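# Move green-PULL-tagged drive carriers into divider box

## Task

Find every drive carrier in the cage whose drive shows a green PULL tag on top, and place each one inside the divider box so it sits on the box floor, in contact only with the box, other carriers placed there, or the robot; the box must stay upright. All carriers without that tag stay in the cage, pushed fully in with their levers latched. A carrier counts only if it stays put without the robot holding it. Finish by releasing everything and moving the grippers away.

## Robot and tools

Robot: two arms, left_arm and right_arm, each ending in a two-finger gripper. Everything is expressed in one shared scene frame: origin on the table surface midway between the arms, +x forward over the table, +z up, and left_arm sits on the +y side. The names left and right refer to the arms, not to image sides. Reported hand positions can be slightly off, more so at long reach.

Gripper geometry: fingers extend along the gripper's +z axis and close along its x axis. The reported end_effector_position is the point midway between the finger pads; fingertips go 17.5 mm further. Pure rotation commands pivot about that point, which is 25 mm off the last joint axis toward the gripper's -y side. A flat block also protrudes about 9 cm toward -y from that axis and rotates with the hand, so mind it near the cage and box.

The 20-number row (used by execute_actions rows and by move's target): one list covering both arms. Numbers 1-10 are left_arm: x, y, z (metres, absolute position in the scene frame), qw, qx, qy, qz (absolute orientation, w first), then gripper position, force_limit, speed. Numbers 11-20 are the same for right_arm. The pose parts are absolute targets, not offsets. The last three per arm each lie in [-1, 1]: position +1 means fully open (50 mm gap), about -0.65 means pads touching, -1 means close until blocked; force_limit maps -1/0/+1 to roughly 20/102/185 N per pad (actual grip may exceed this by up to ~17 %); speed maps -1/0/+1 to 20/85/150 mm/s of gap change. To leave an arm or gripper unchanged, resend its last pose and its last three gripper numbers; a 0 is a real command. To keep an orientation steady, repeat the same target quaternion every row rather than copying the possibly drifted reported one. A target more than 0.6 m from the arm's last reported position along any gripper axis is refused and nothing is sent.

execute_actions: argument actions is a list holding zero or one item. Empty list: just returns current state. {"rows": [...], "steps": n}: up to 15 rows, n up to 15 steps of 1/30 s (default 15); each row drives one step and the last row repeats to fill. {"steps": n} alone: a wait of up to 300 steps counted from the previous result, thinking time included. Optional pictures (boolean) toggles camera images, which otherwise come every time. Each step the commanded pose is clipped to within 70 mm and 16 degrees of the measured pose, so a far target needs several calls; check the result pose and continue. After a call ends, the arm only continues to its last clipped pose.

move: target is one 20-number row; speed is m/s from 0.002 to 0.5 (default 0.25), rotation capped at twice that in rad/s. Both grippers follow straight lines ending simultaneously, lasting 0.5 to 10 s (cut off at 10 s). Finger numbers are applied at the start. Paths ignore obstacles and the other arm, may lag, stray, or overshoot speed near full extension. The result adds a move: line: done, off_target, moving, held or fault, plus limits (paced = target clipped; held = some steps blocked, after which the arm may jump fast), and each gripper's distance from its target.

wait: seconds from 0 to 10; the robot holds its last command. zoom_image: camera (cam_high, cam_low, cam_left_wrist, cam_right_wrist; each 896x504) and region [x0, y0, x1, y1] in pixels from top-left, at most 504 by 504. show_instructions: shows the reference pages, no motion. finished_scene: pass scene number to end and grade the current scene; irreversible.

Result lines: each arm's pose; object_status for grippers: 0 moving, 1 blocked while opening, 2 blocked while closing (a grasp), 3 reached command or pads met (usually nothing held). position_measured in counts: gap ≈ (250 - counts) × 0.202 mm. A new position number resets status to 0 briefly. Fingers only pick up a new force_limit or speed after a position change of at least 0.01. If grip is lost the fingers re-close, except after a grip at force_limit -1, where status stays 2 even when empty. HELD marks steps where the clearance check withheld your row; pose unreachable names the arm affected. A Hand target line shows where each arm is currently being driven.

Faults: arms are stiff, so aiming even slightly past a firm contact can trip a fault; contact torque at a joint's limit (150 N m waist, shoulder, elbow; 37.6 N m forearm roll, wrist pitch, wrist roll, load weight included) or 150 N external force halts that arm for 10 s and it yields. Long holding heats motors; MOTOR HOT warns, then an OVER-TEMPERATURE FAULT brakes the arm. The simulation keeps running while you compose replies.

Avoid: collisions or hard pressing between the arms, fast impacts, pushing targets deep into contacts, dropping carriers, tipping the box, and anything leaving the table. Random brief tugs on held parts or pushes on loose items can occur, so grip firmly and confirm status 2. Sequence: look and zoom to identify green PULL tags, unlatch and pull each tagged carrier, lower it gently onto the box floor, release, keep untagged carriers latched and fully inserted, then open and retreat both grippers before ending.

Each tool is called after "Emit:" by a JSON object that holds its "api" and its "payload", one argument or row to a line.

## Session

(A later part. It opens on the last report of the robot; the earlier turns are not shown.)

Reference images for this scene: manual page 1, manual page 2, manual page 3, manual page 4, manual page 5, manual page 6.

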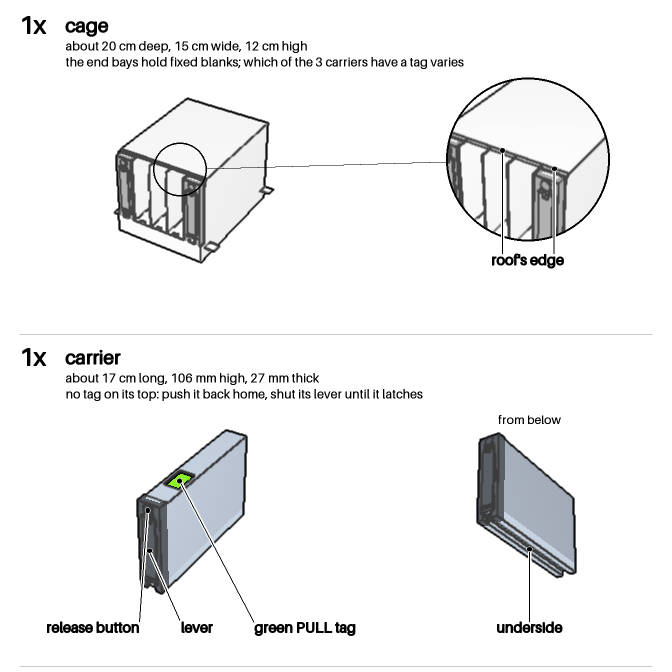

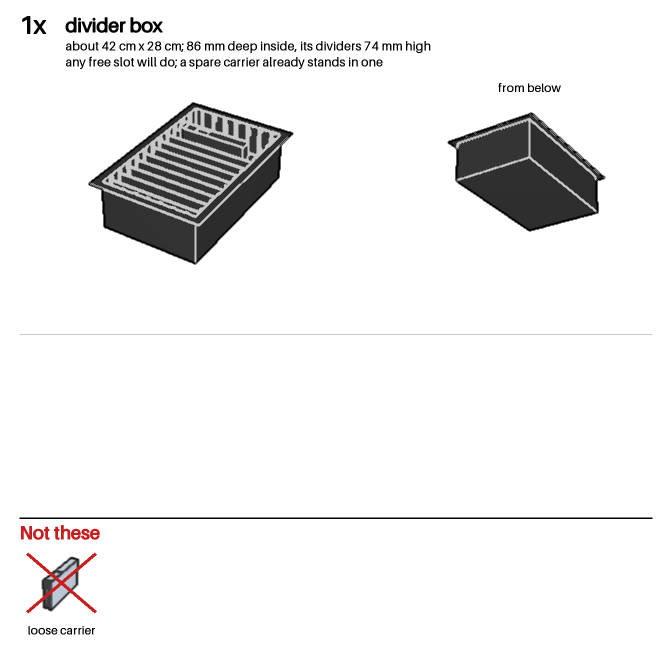

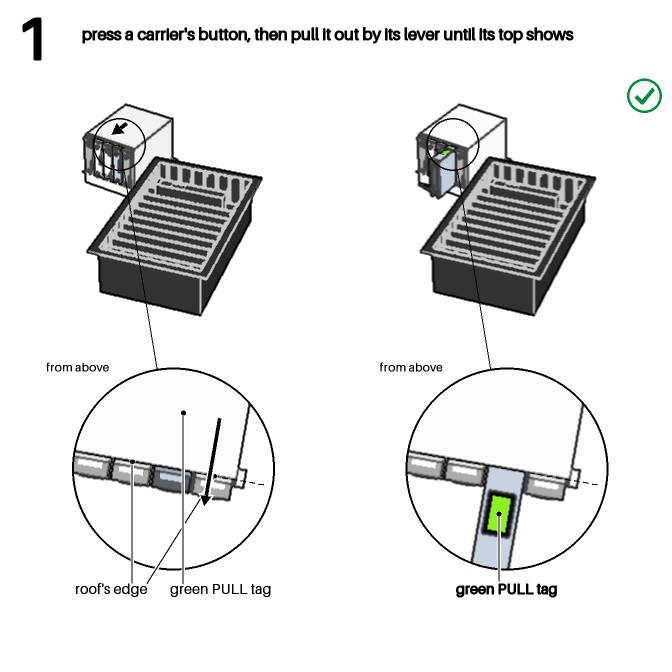

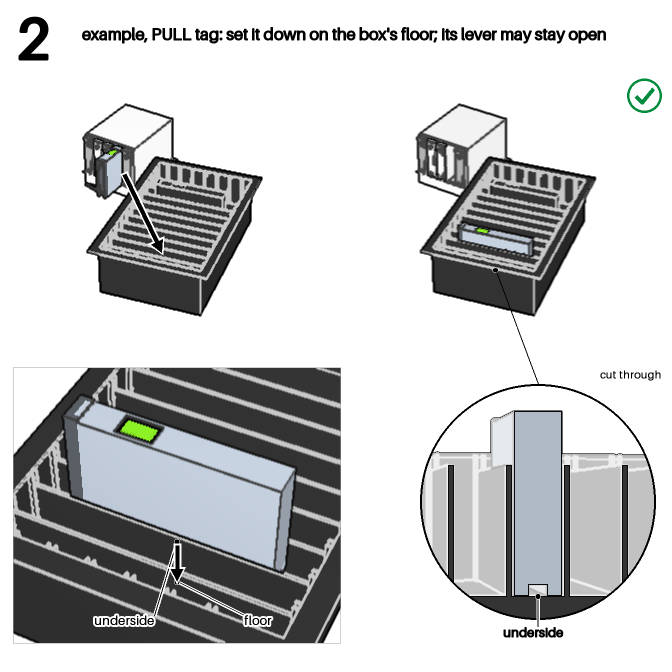

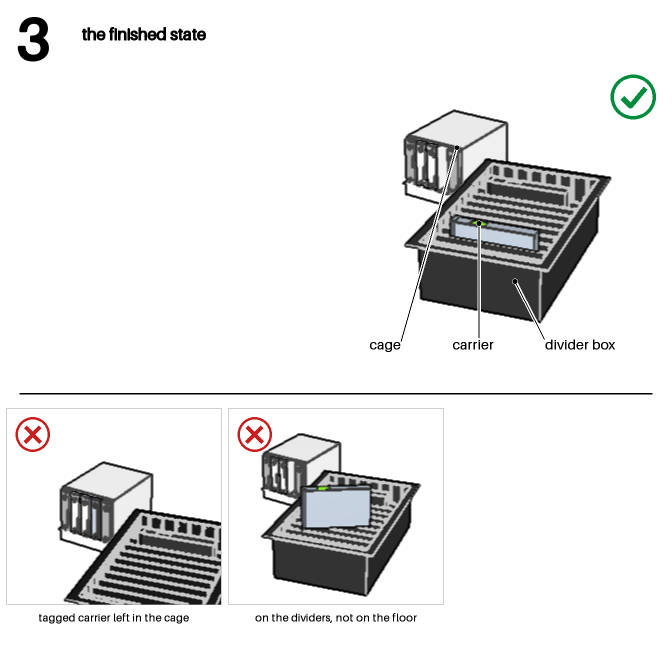

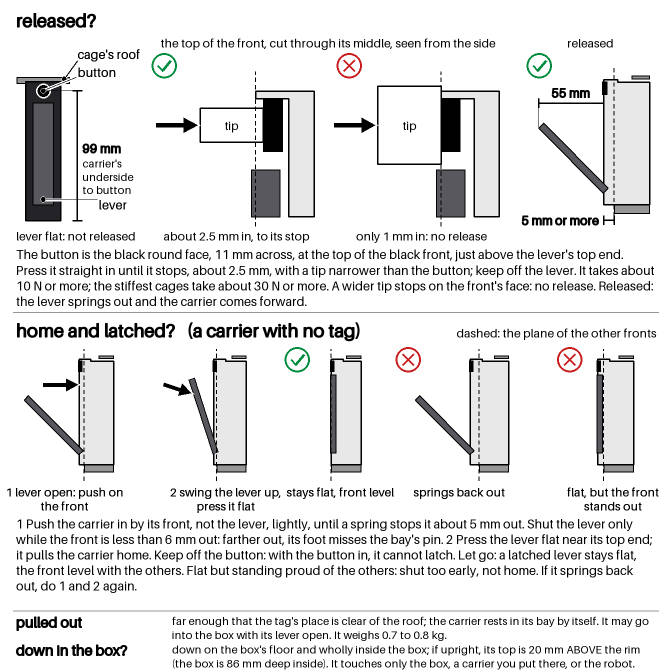

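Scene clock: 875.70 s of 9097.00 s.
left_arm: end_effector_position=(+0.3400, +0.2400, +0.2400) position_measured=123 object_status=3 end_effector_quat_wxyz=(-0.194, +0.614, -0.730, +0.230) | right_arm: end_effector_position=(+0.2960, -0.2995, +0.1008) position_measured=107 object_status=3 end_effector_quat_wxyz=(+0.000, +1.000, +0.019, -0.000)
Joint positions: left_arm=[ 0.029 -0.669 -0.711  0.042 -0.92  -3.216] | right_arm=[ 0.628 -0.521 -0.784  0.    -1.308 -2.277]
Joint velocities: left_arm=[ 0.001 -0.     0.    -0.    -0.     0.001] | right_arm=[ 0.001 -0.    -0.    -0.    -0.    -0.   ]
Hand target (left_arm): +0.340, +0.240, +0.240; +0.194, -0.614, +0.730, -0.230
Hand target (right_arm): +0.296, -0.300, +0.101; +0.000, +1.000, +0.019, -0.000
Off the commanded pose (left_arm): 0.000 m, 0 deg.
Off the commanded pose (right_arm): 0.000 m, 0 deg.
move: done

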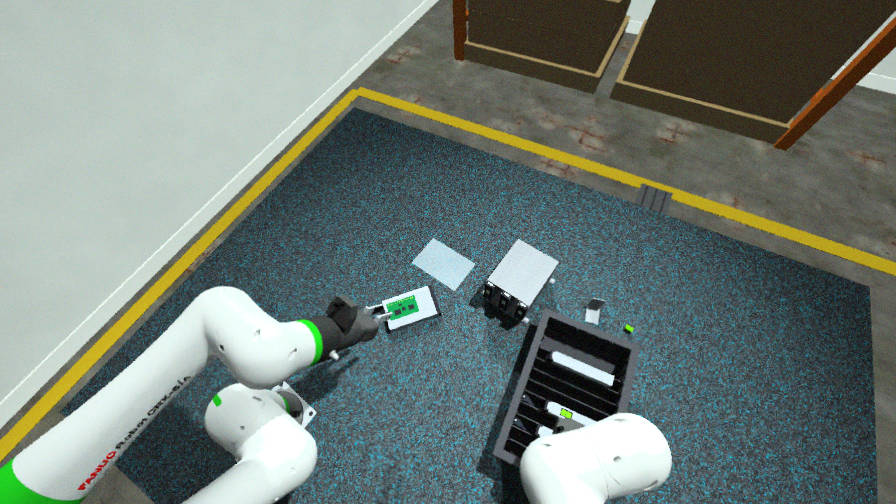

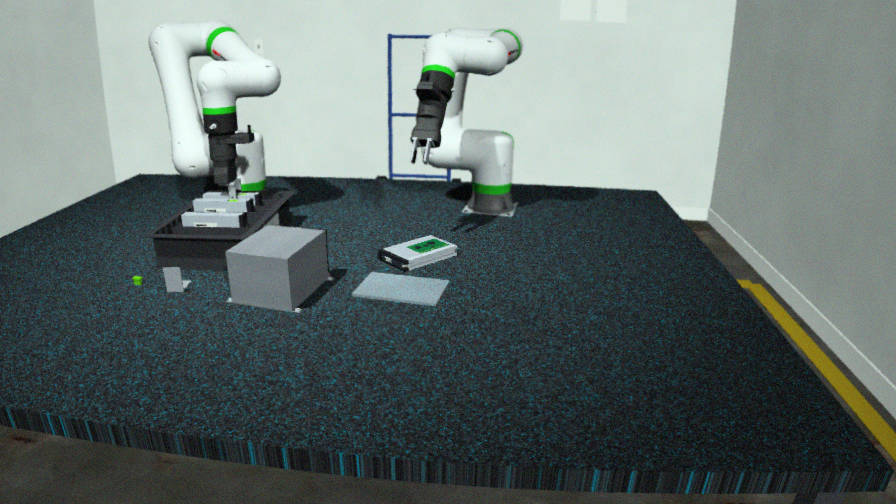

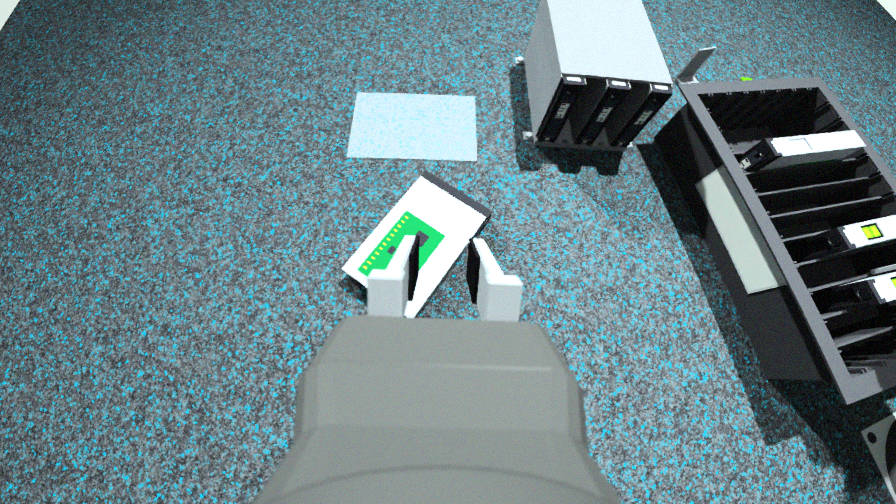

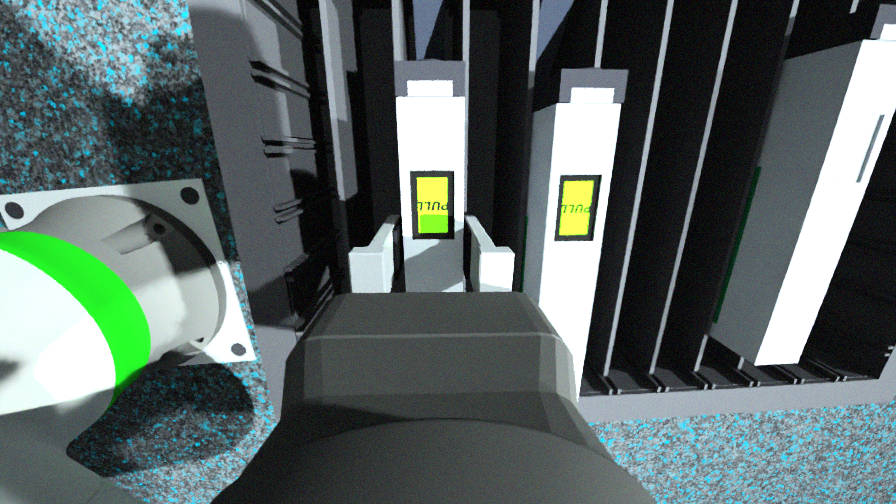

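Emit:
{"api": "move", "payload": {
  "target": [0.34,0.24,0.24,0.1938,-0.6145,0.7298,-0.2301,0.2,-0.25,0.5, 0.296,-0.2995,0.22,0,0.9998,0.0192,0,0.3,-0.4,-0.2],
  "speed": 0.08
}}

Emit:
{"api": "zoom_image", "payload": {
  "camera": "cam_low",
  "region": [140,150,320,290]
}}

Emit:
{"api": "zoom_image", "payload": {
  "camera": "cam_right_wrist",
  "region": [280,0,780,330]
}}

Emit:
{"api": "zoom_image", "payload": {
  "camera": "cam_left_wrist",
  "region": [510,50,690,170]
}}

Scene clock: 881.73 s of 9097.00 s.
left_arm: end_effector_position=(+0.3400, +0.2400, +0.2400) position_measured=123 object_status=3 end_effector_quat_wxyz=(-0.194, +0.614, -0.730, +0.230) | right_arm: end_effector_position=(+0.2961, -0.2995, +0.2199) position_measured=107 object_status=3 end_effector_quat_wxyz=(+0.000, +1.000, +0.019, +0.000)
Joint positions: left_arm=[ 0.029 -0.669 -0.711  0.042 -0.92  -3.216] | right_arm=[ 0.628 -0.563 -0.525  0.    -1.608 -2.277]
Joint velocities: left_arm=[-0.    -0.    -0.     0.003  0.001 -0.   ] | right_arm=[-0.     0.002  0.004 -0.001 -0.003 -0.   ]
Hand target (left_arm): +0.340, +0.240, +0.240; +0.194, -0.614, +0.730, -0.230
Hand target (right_arm): +0.296, -0.299, +0.220; +0.000, +1.000, +0.019, +0.000
Off the commanded pose (left_arm): 0.000 m, 0 deg.
Off the commanded pose (right_arm): 0.000 m, 0 deg.
After step 90, 1.20 s passed at rest.
move: done

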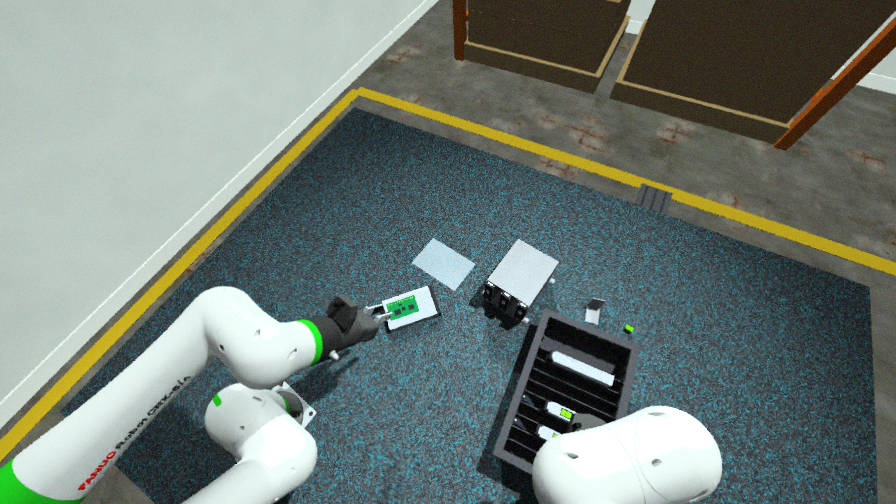

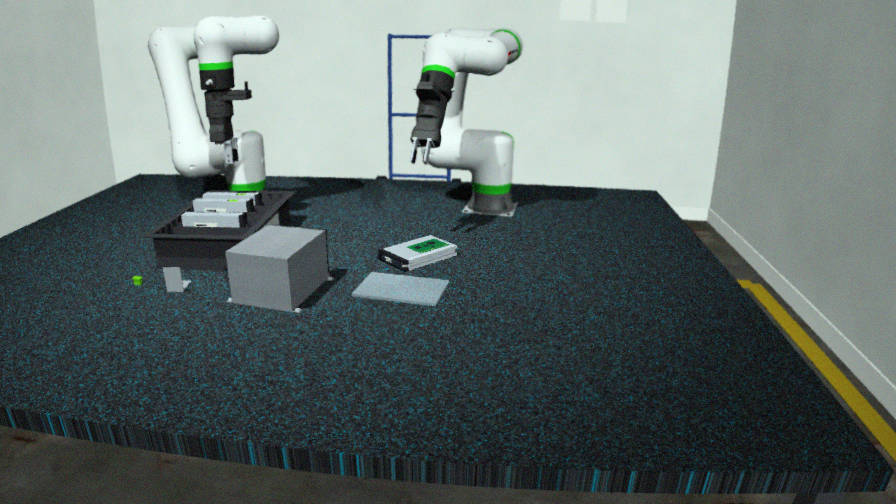

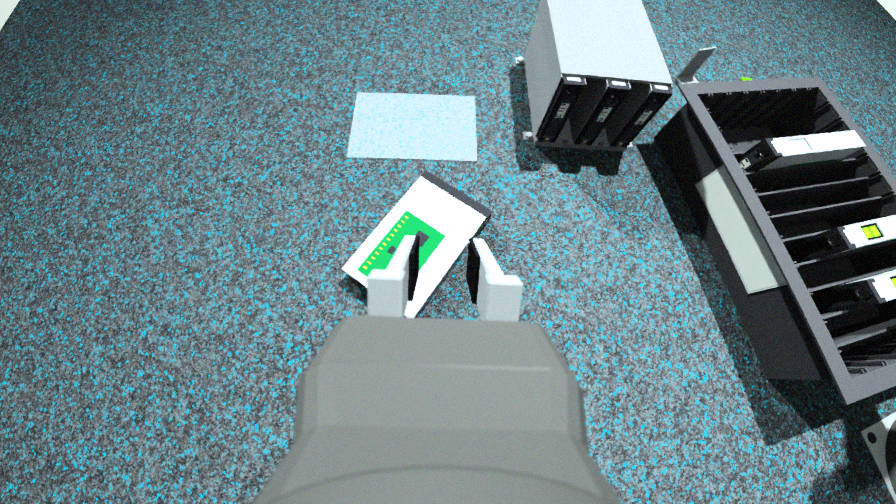

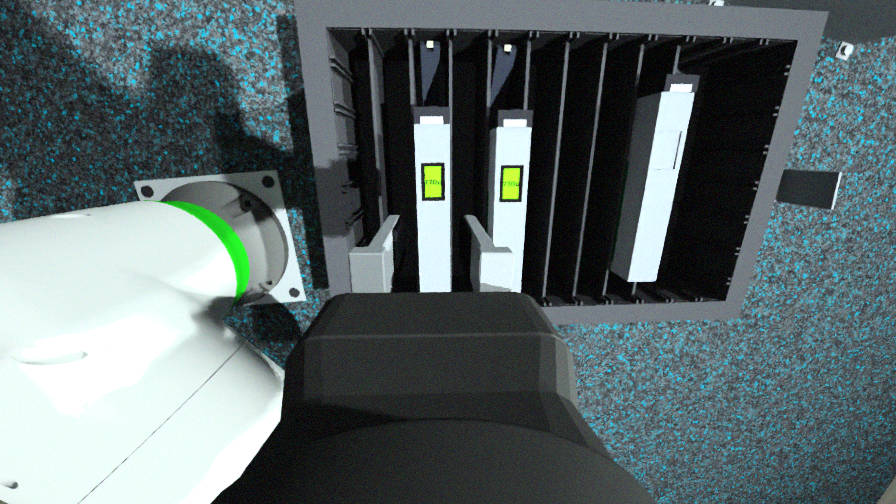

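Region (140, 150, 320, 290) of cam_low's 896x504 image, scaled by 2.800, with more detail than that image has.

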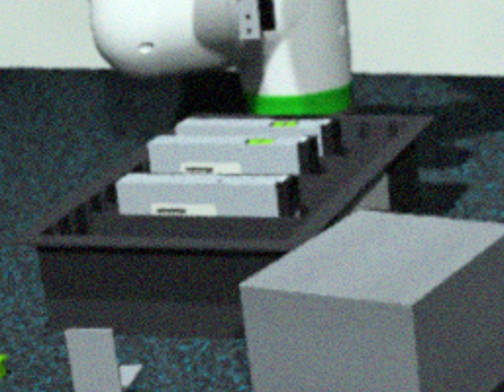

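Region (280, 0, 780, 330) of cam_right_wrist's 896x504 image, scaled by 1.008, with more detail than that image has; it fills the top 333 rows of this view, and the rest is white.

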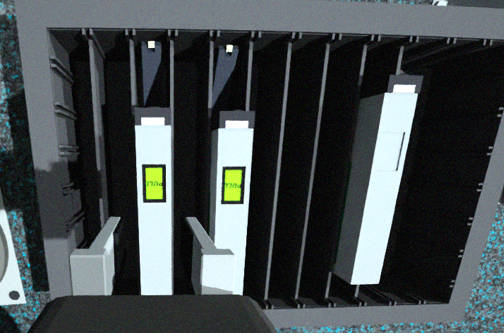

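Region (510, 50, 690, 170) of cam_left_wrist's 896x504 image, scaled by 2.800, with more detail than that image has.

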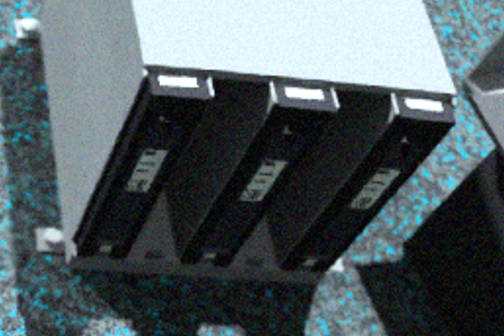

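Emit:
{"api": "move", "payload": {
  "target": [0.34,0.28,0.27,0.1938,-0.6145,0.7298,-0.2301,0.2,-0.25,0.5, 0.30,-0.54,0.31,0,0.9998,0.0192,0,0.3,-0.4,-0.2],
  "speed": 0.2
}}

Scene clock: 890.27 s of 9097.00 s.
left_arm: end_effector_position=(+0.3400, +0.2799, +0.2700) position_measured=123 object_status=3 end_effector_quat_wxyz=(-0.194, +0.614, -0.730, +0.230) | right_arm: end_effector_position=(+0.2999, -0.5394, +0.3100) position_measured=107 object_status=3 end_effector_quat_wxyz=(-0.001, +1.000, +0.019, -0.000)
Joint positions: left_arm=[ 0.264 -0.763 -0.722  0.195 -1.03  -3.487] | right_arm=[-0.353 -0.346 -0.188 -0.001 -1.73  -1.297]
Joint velocities: left_arm=[-0.    -0.     0.001  0.    -0.001 -0.001] | right_arm=[-0.004  0.004  0.004 -0.003 -0.002  0.005]
Hand target (left_arm): +0.340, +0.280, +0.270; +0.194, -0.614, +0.730, -0.230
Hand target (right_arm): +0.300, -0.539, +0.310; -0.001, +1.000, +0.019, -0.000
Off the commanded pose (left_arm): 0.000 m, 0 deg.
Off the commanded pose (right_arm): 0.001 m, 0 deg.
After step 90, 3.73 s passed at rest.
move: done

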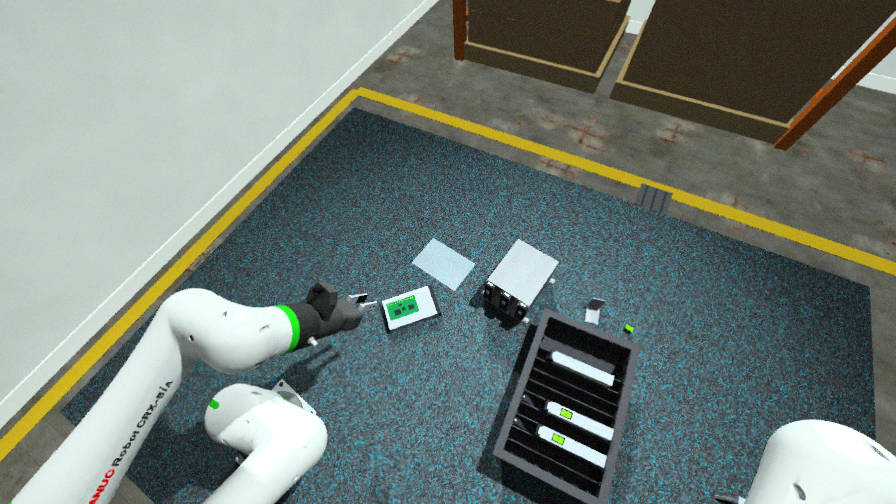

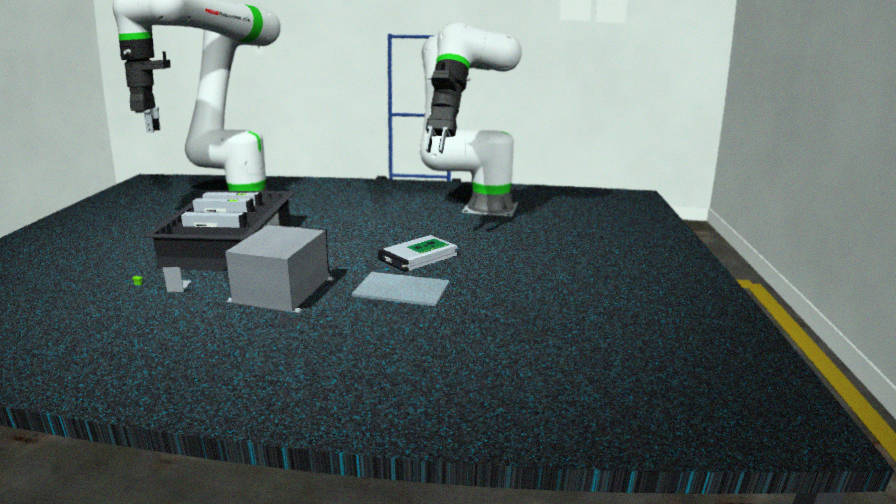

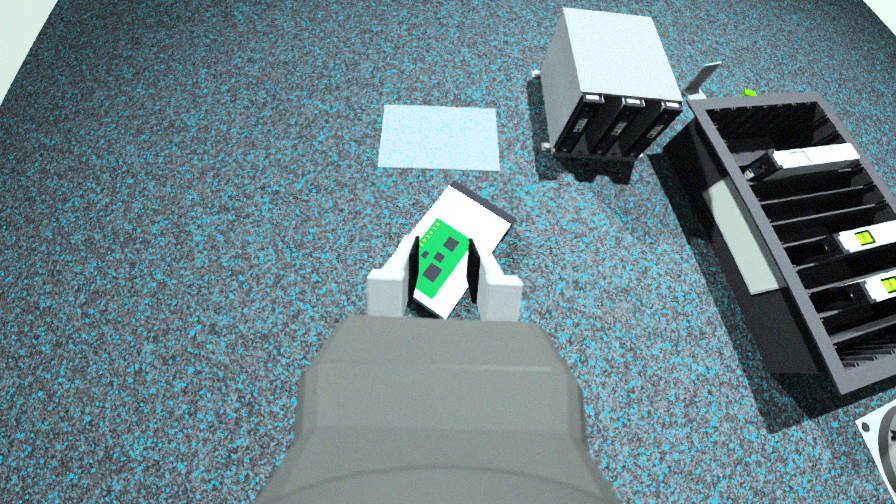

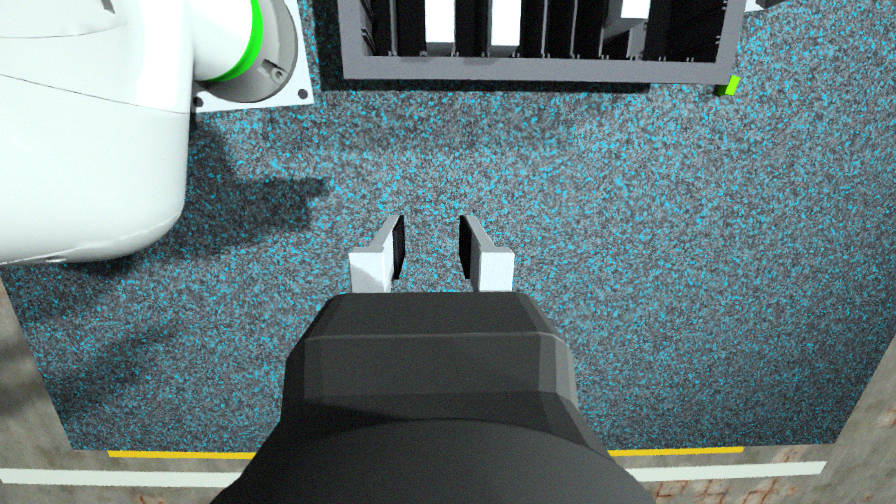

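Emit:
{"api": "show_instructions", "payload": {

}}

Emit:
{"api": "zoom_image", "payload": {
  "camera": "cam_high",
  "region": [470,230,670,500]
}}

Reference images for this scene: manual page 1, manual page 2, manual page 3, manual page 4, manual page 5, manual page 6.

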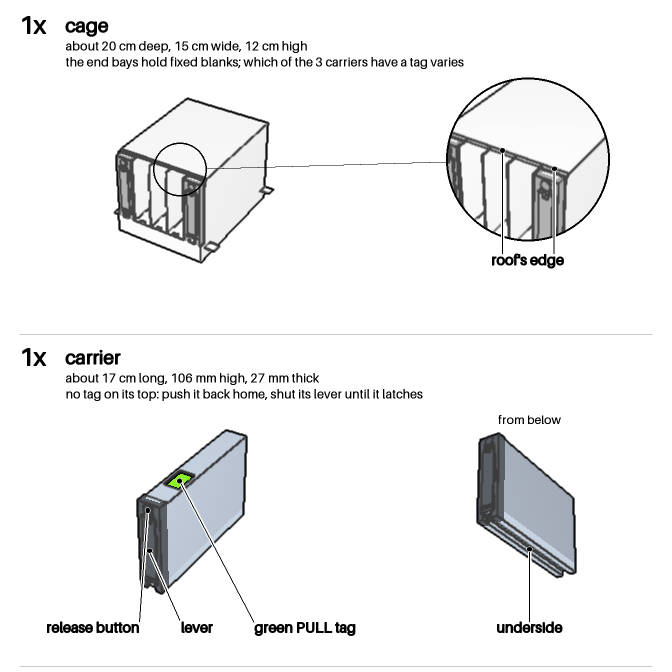

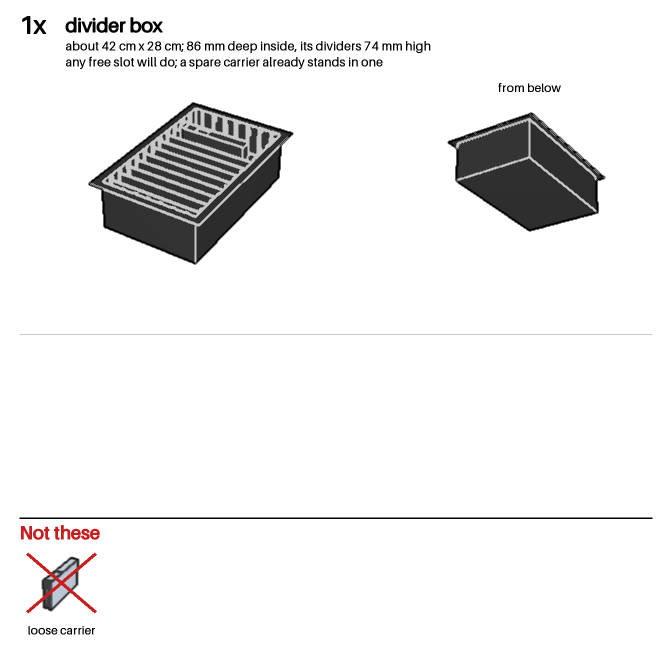

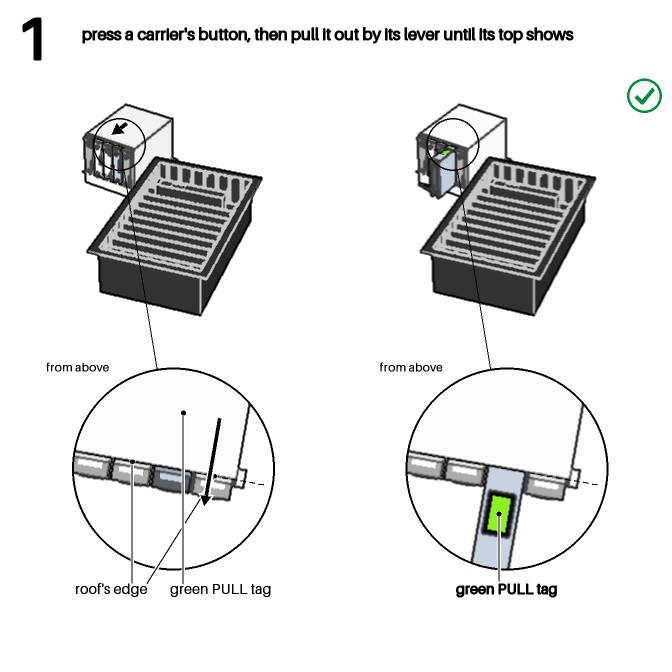

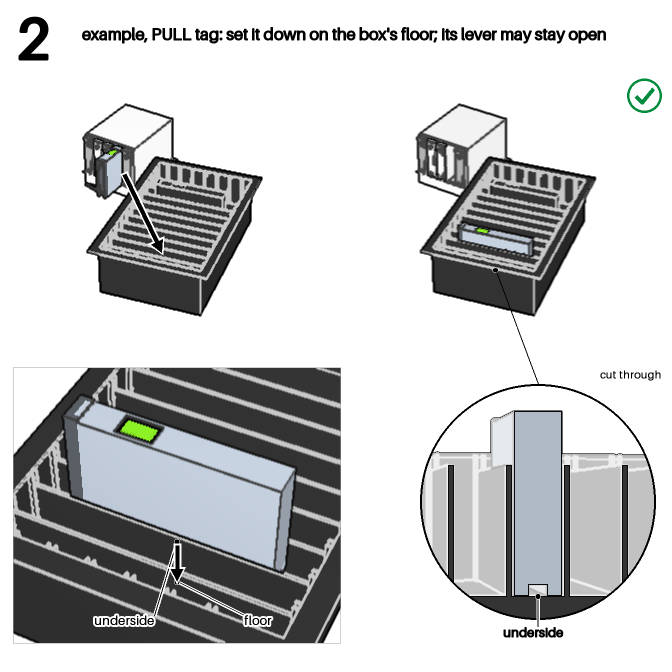

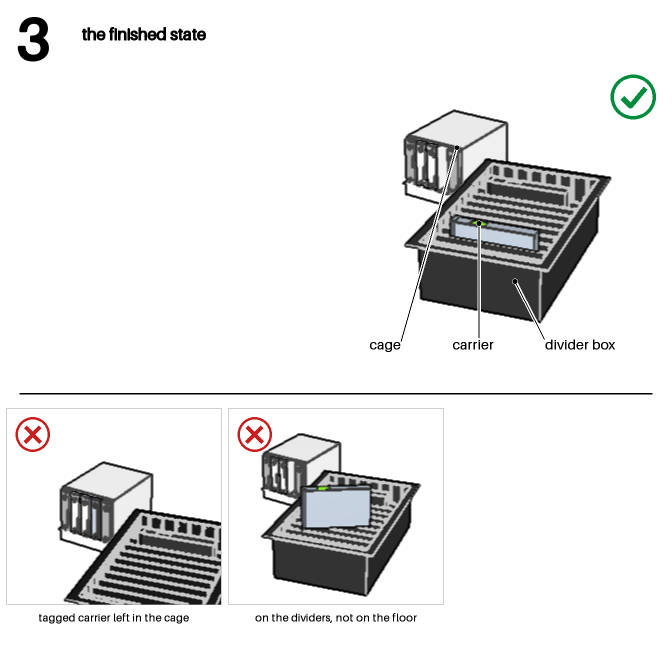

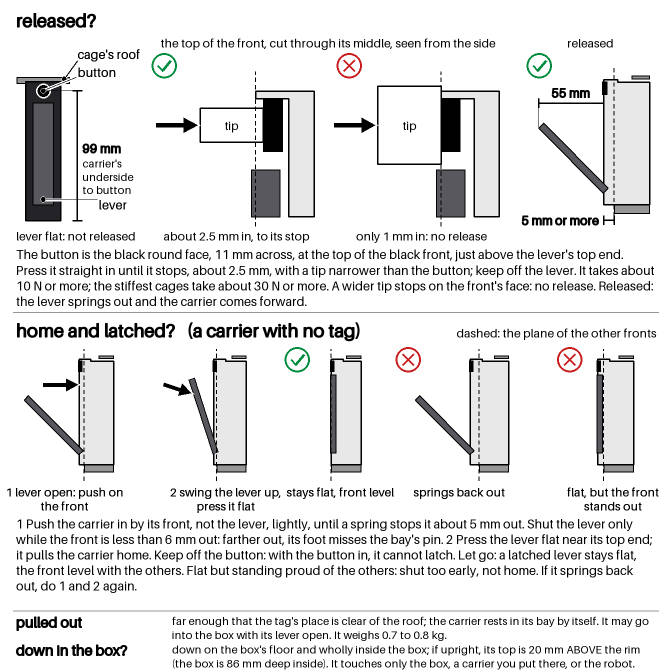

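Region (470, 230, 670, 500) of cam_high's 896x504 image, scaled by 1.867, with more detail than that image has; it fills the left 373 columns of this view, and the rest is white.

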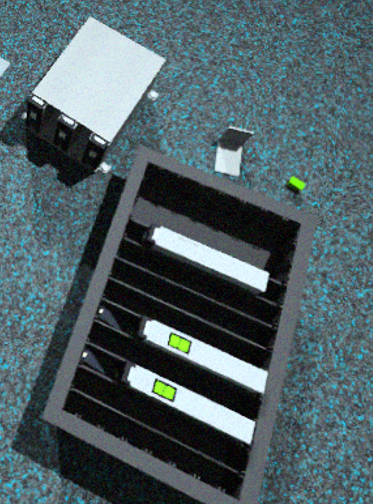

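Both tagged carriers are down in the box with everything inside the rim, and C is home and latched.

Emit:
{"api": "finished_scene", "payload": {
  "scene": 2
}}

The scene is finished: the task was done.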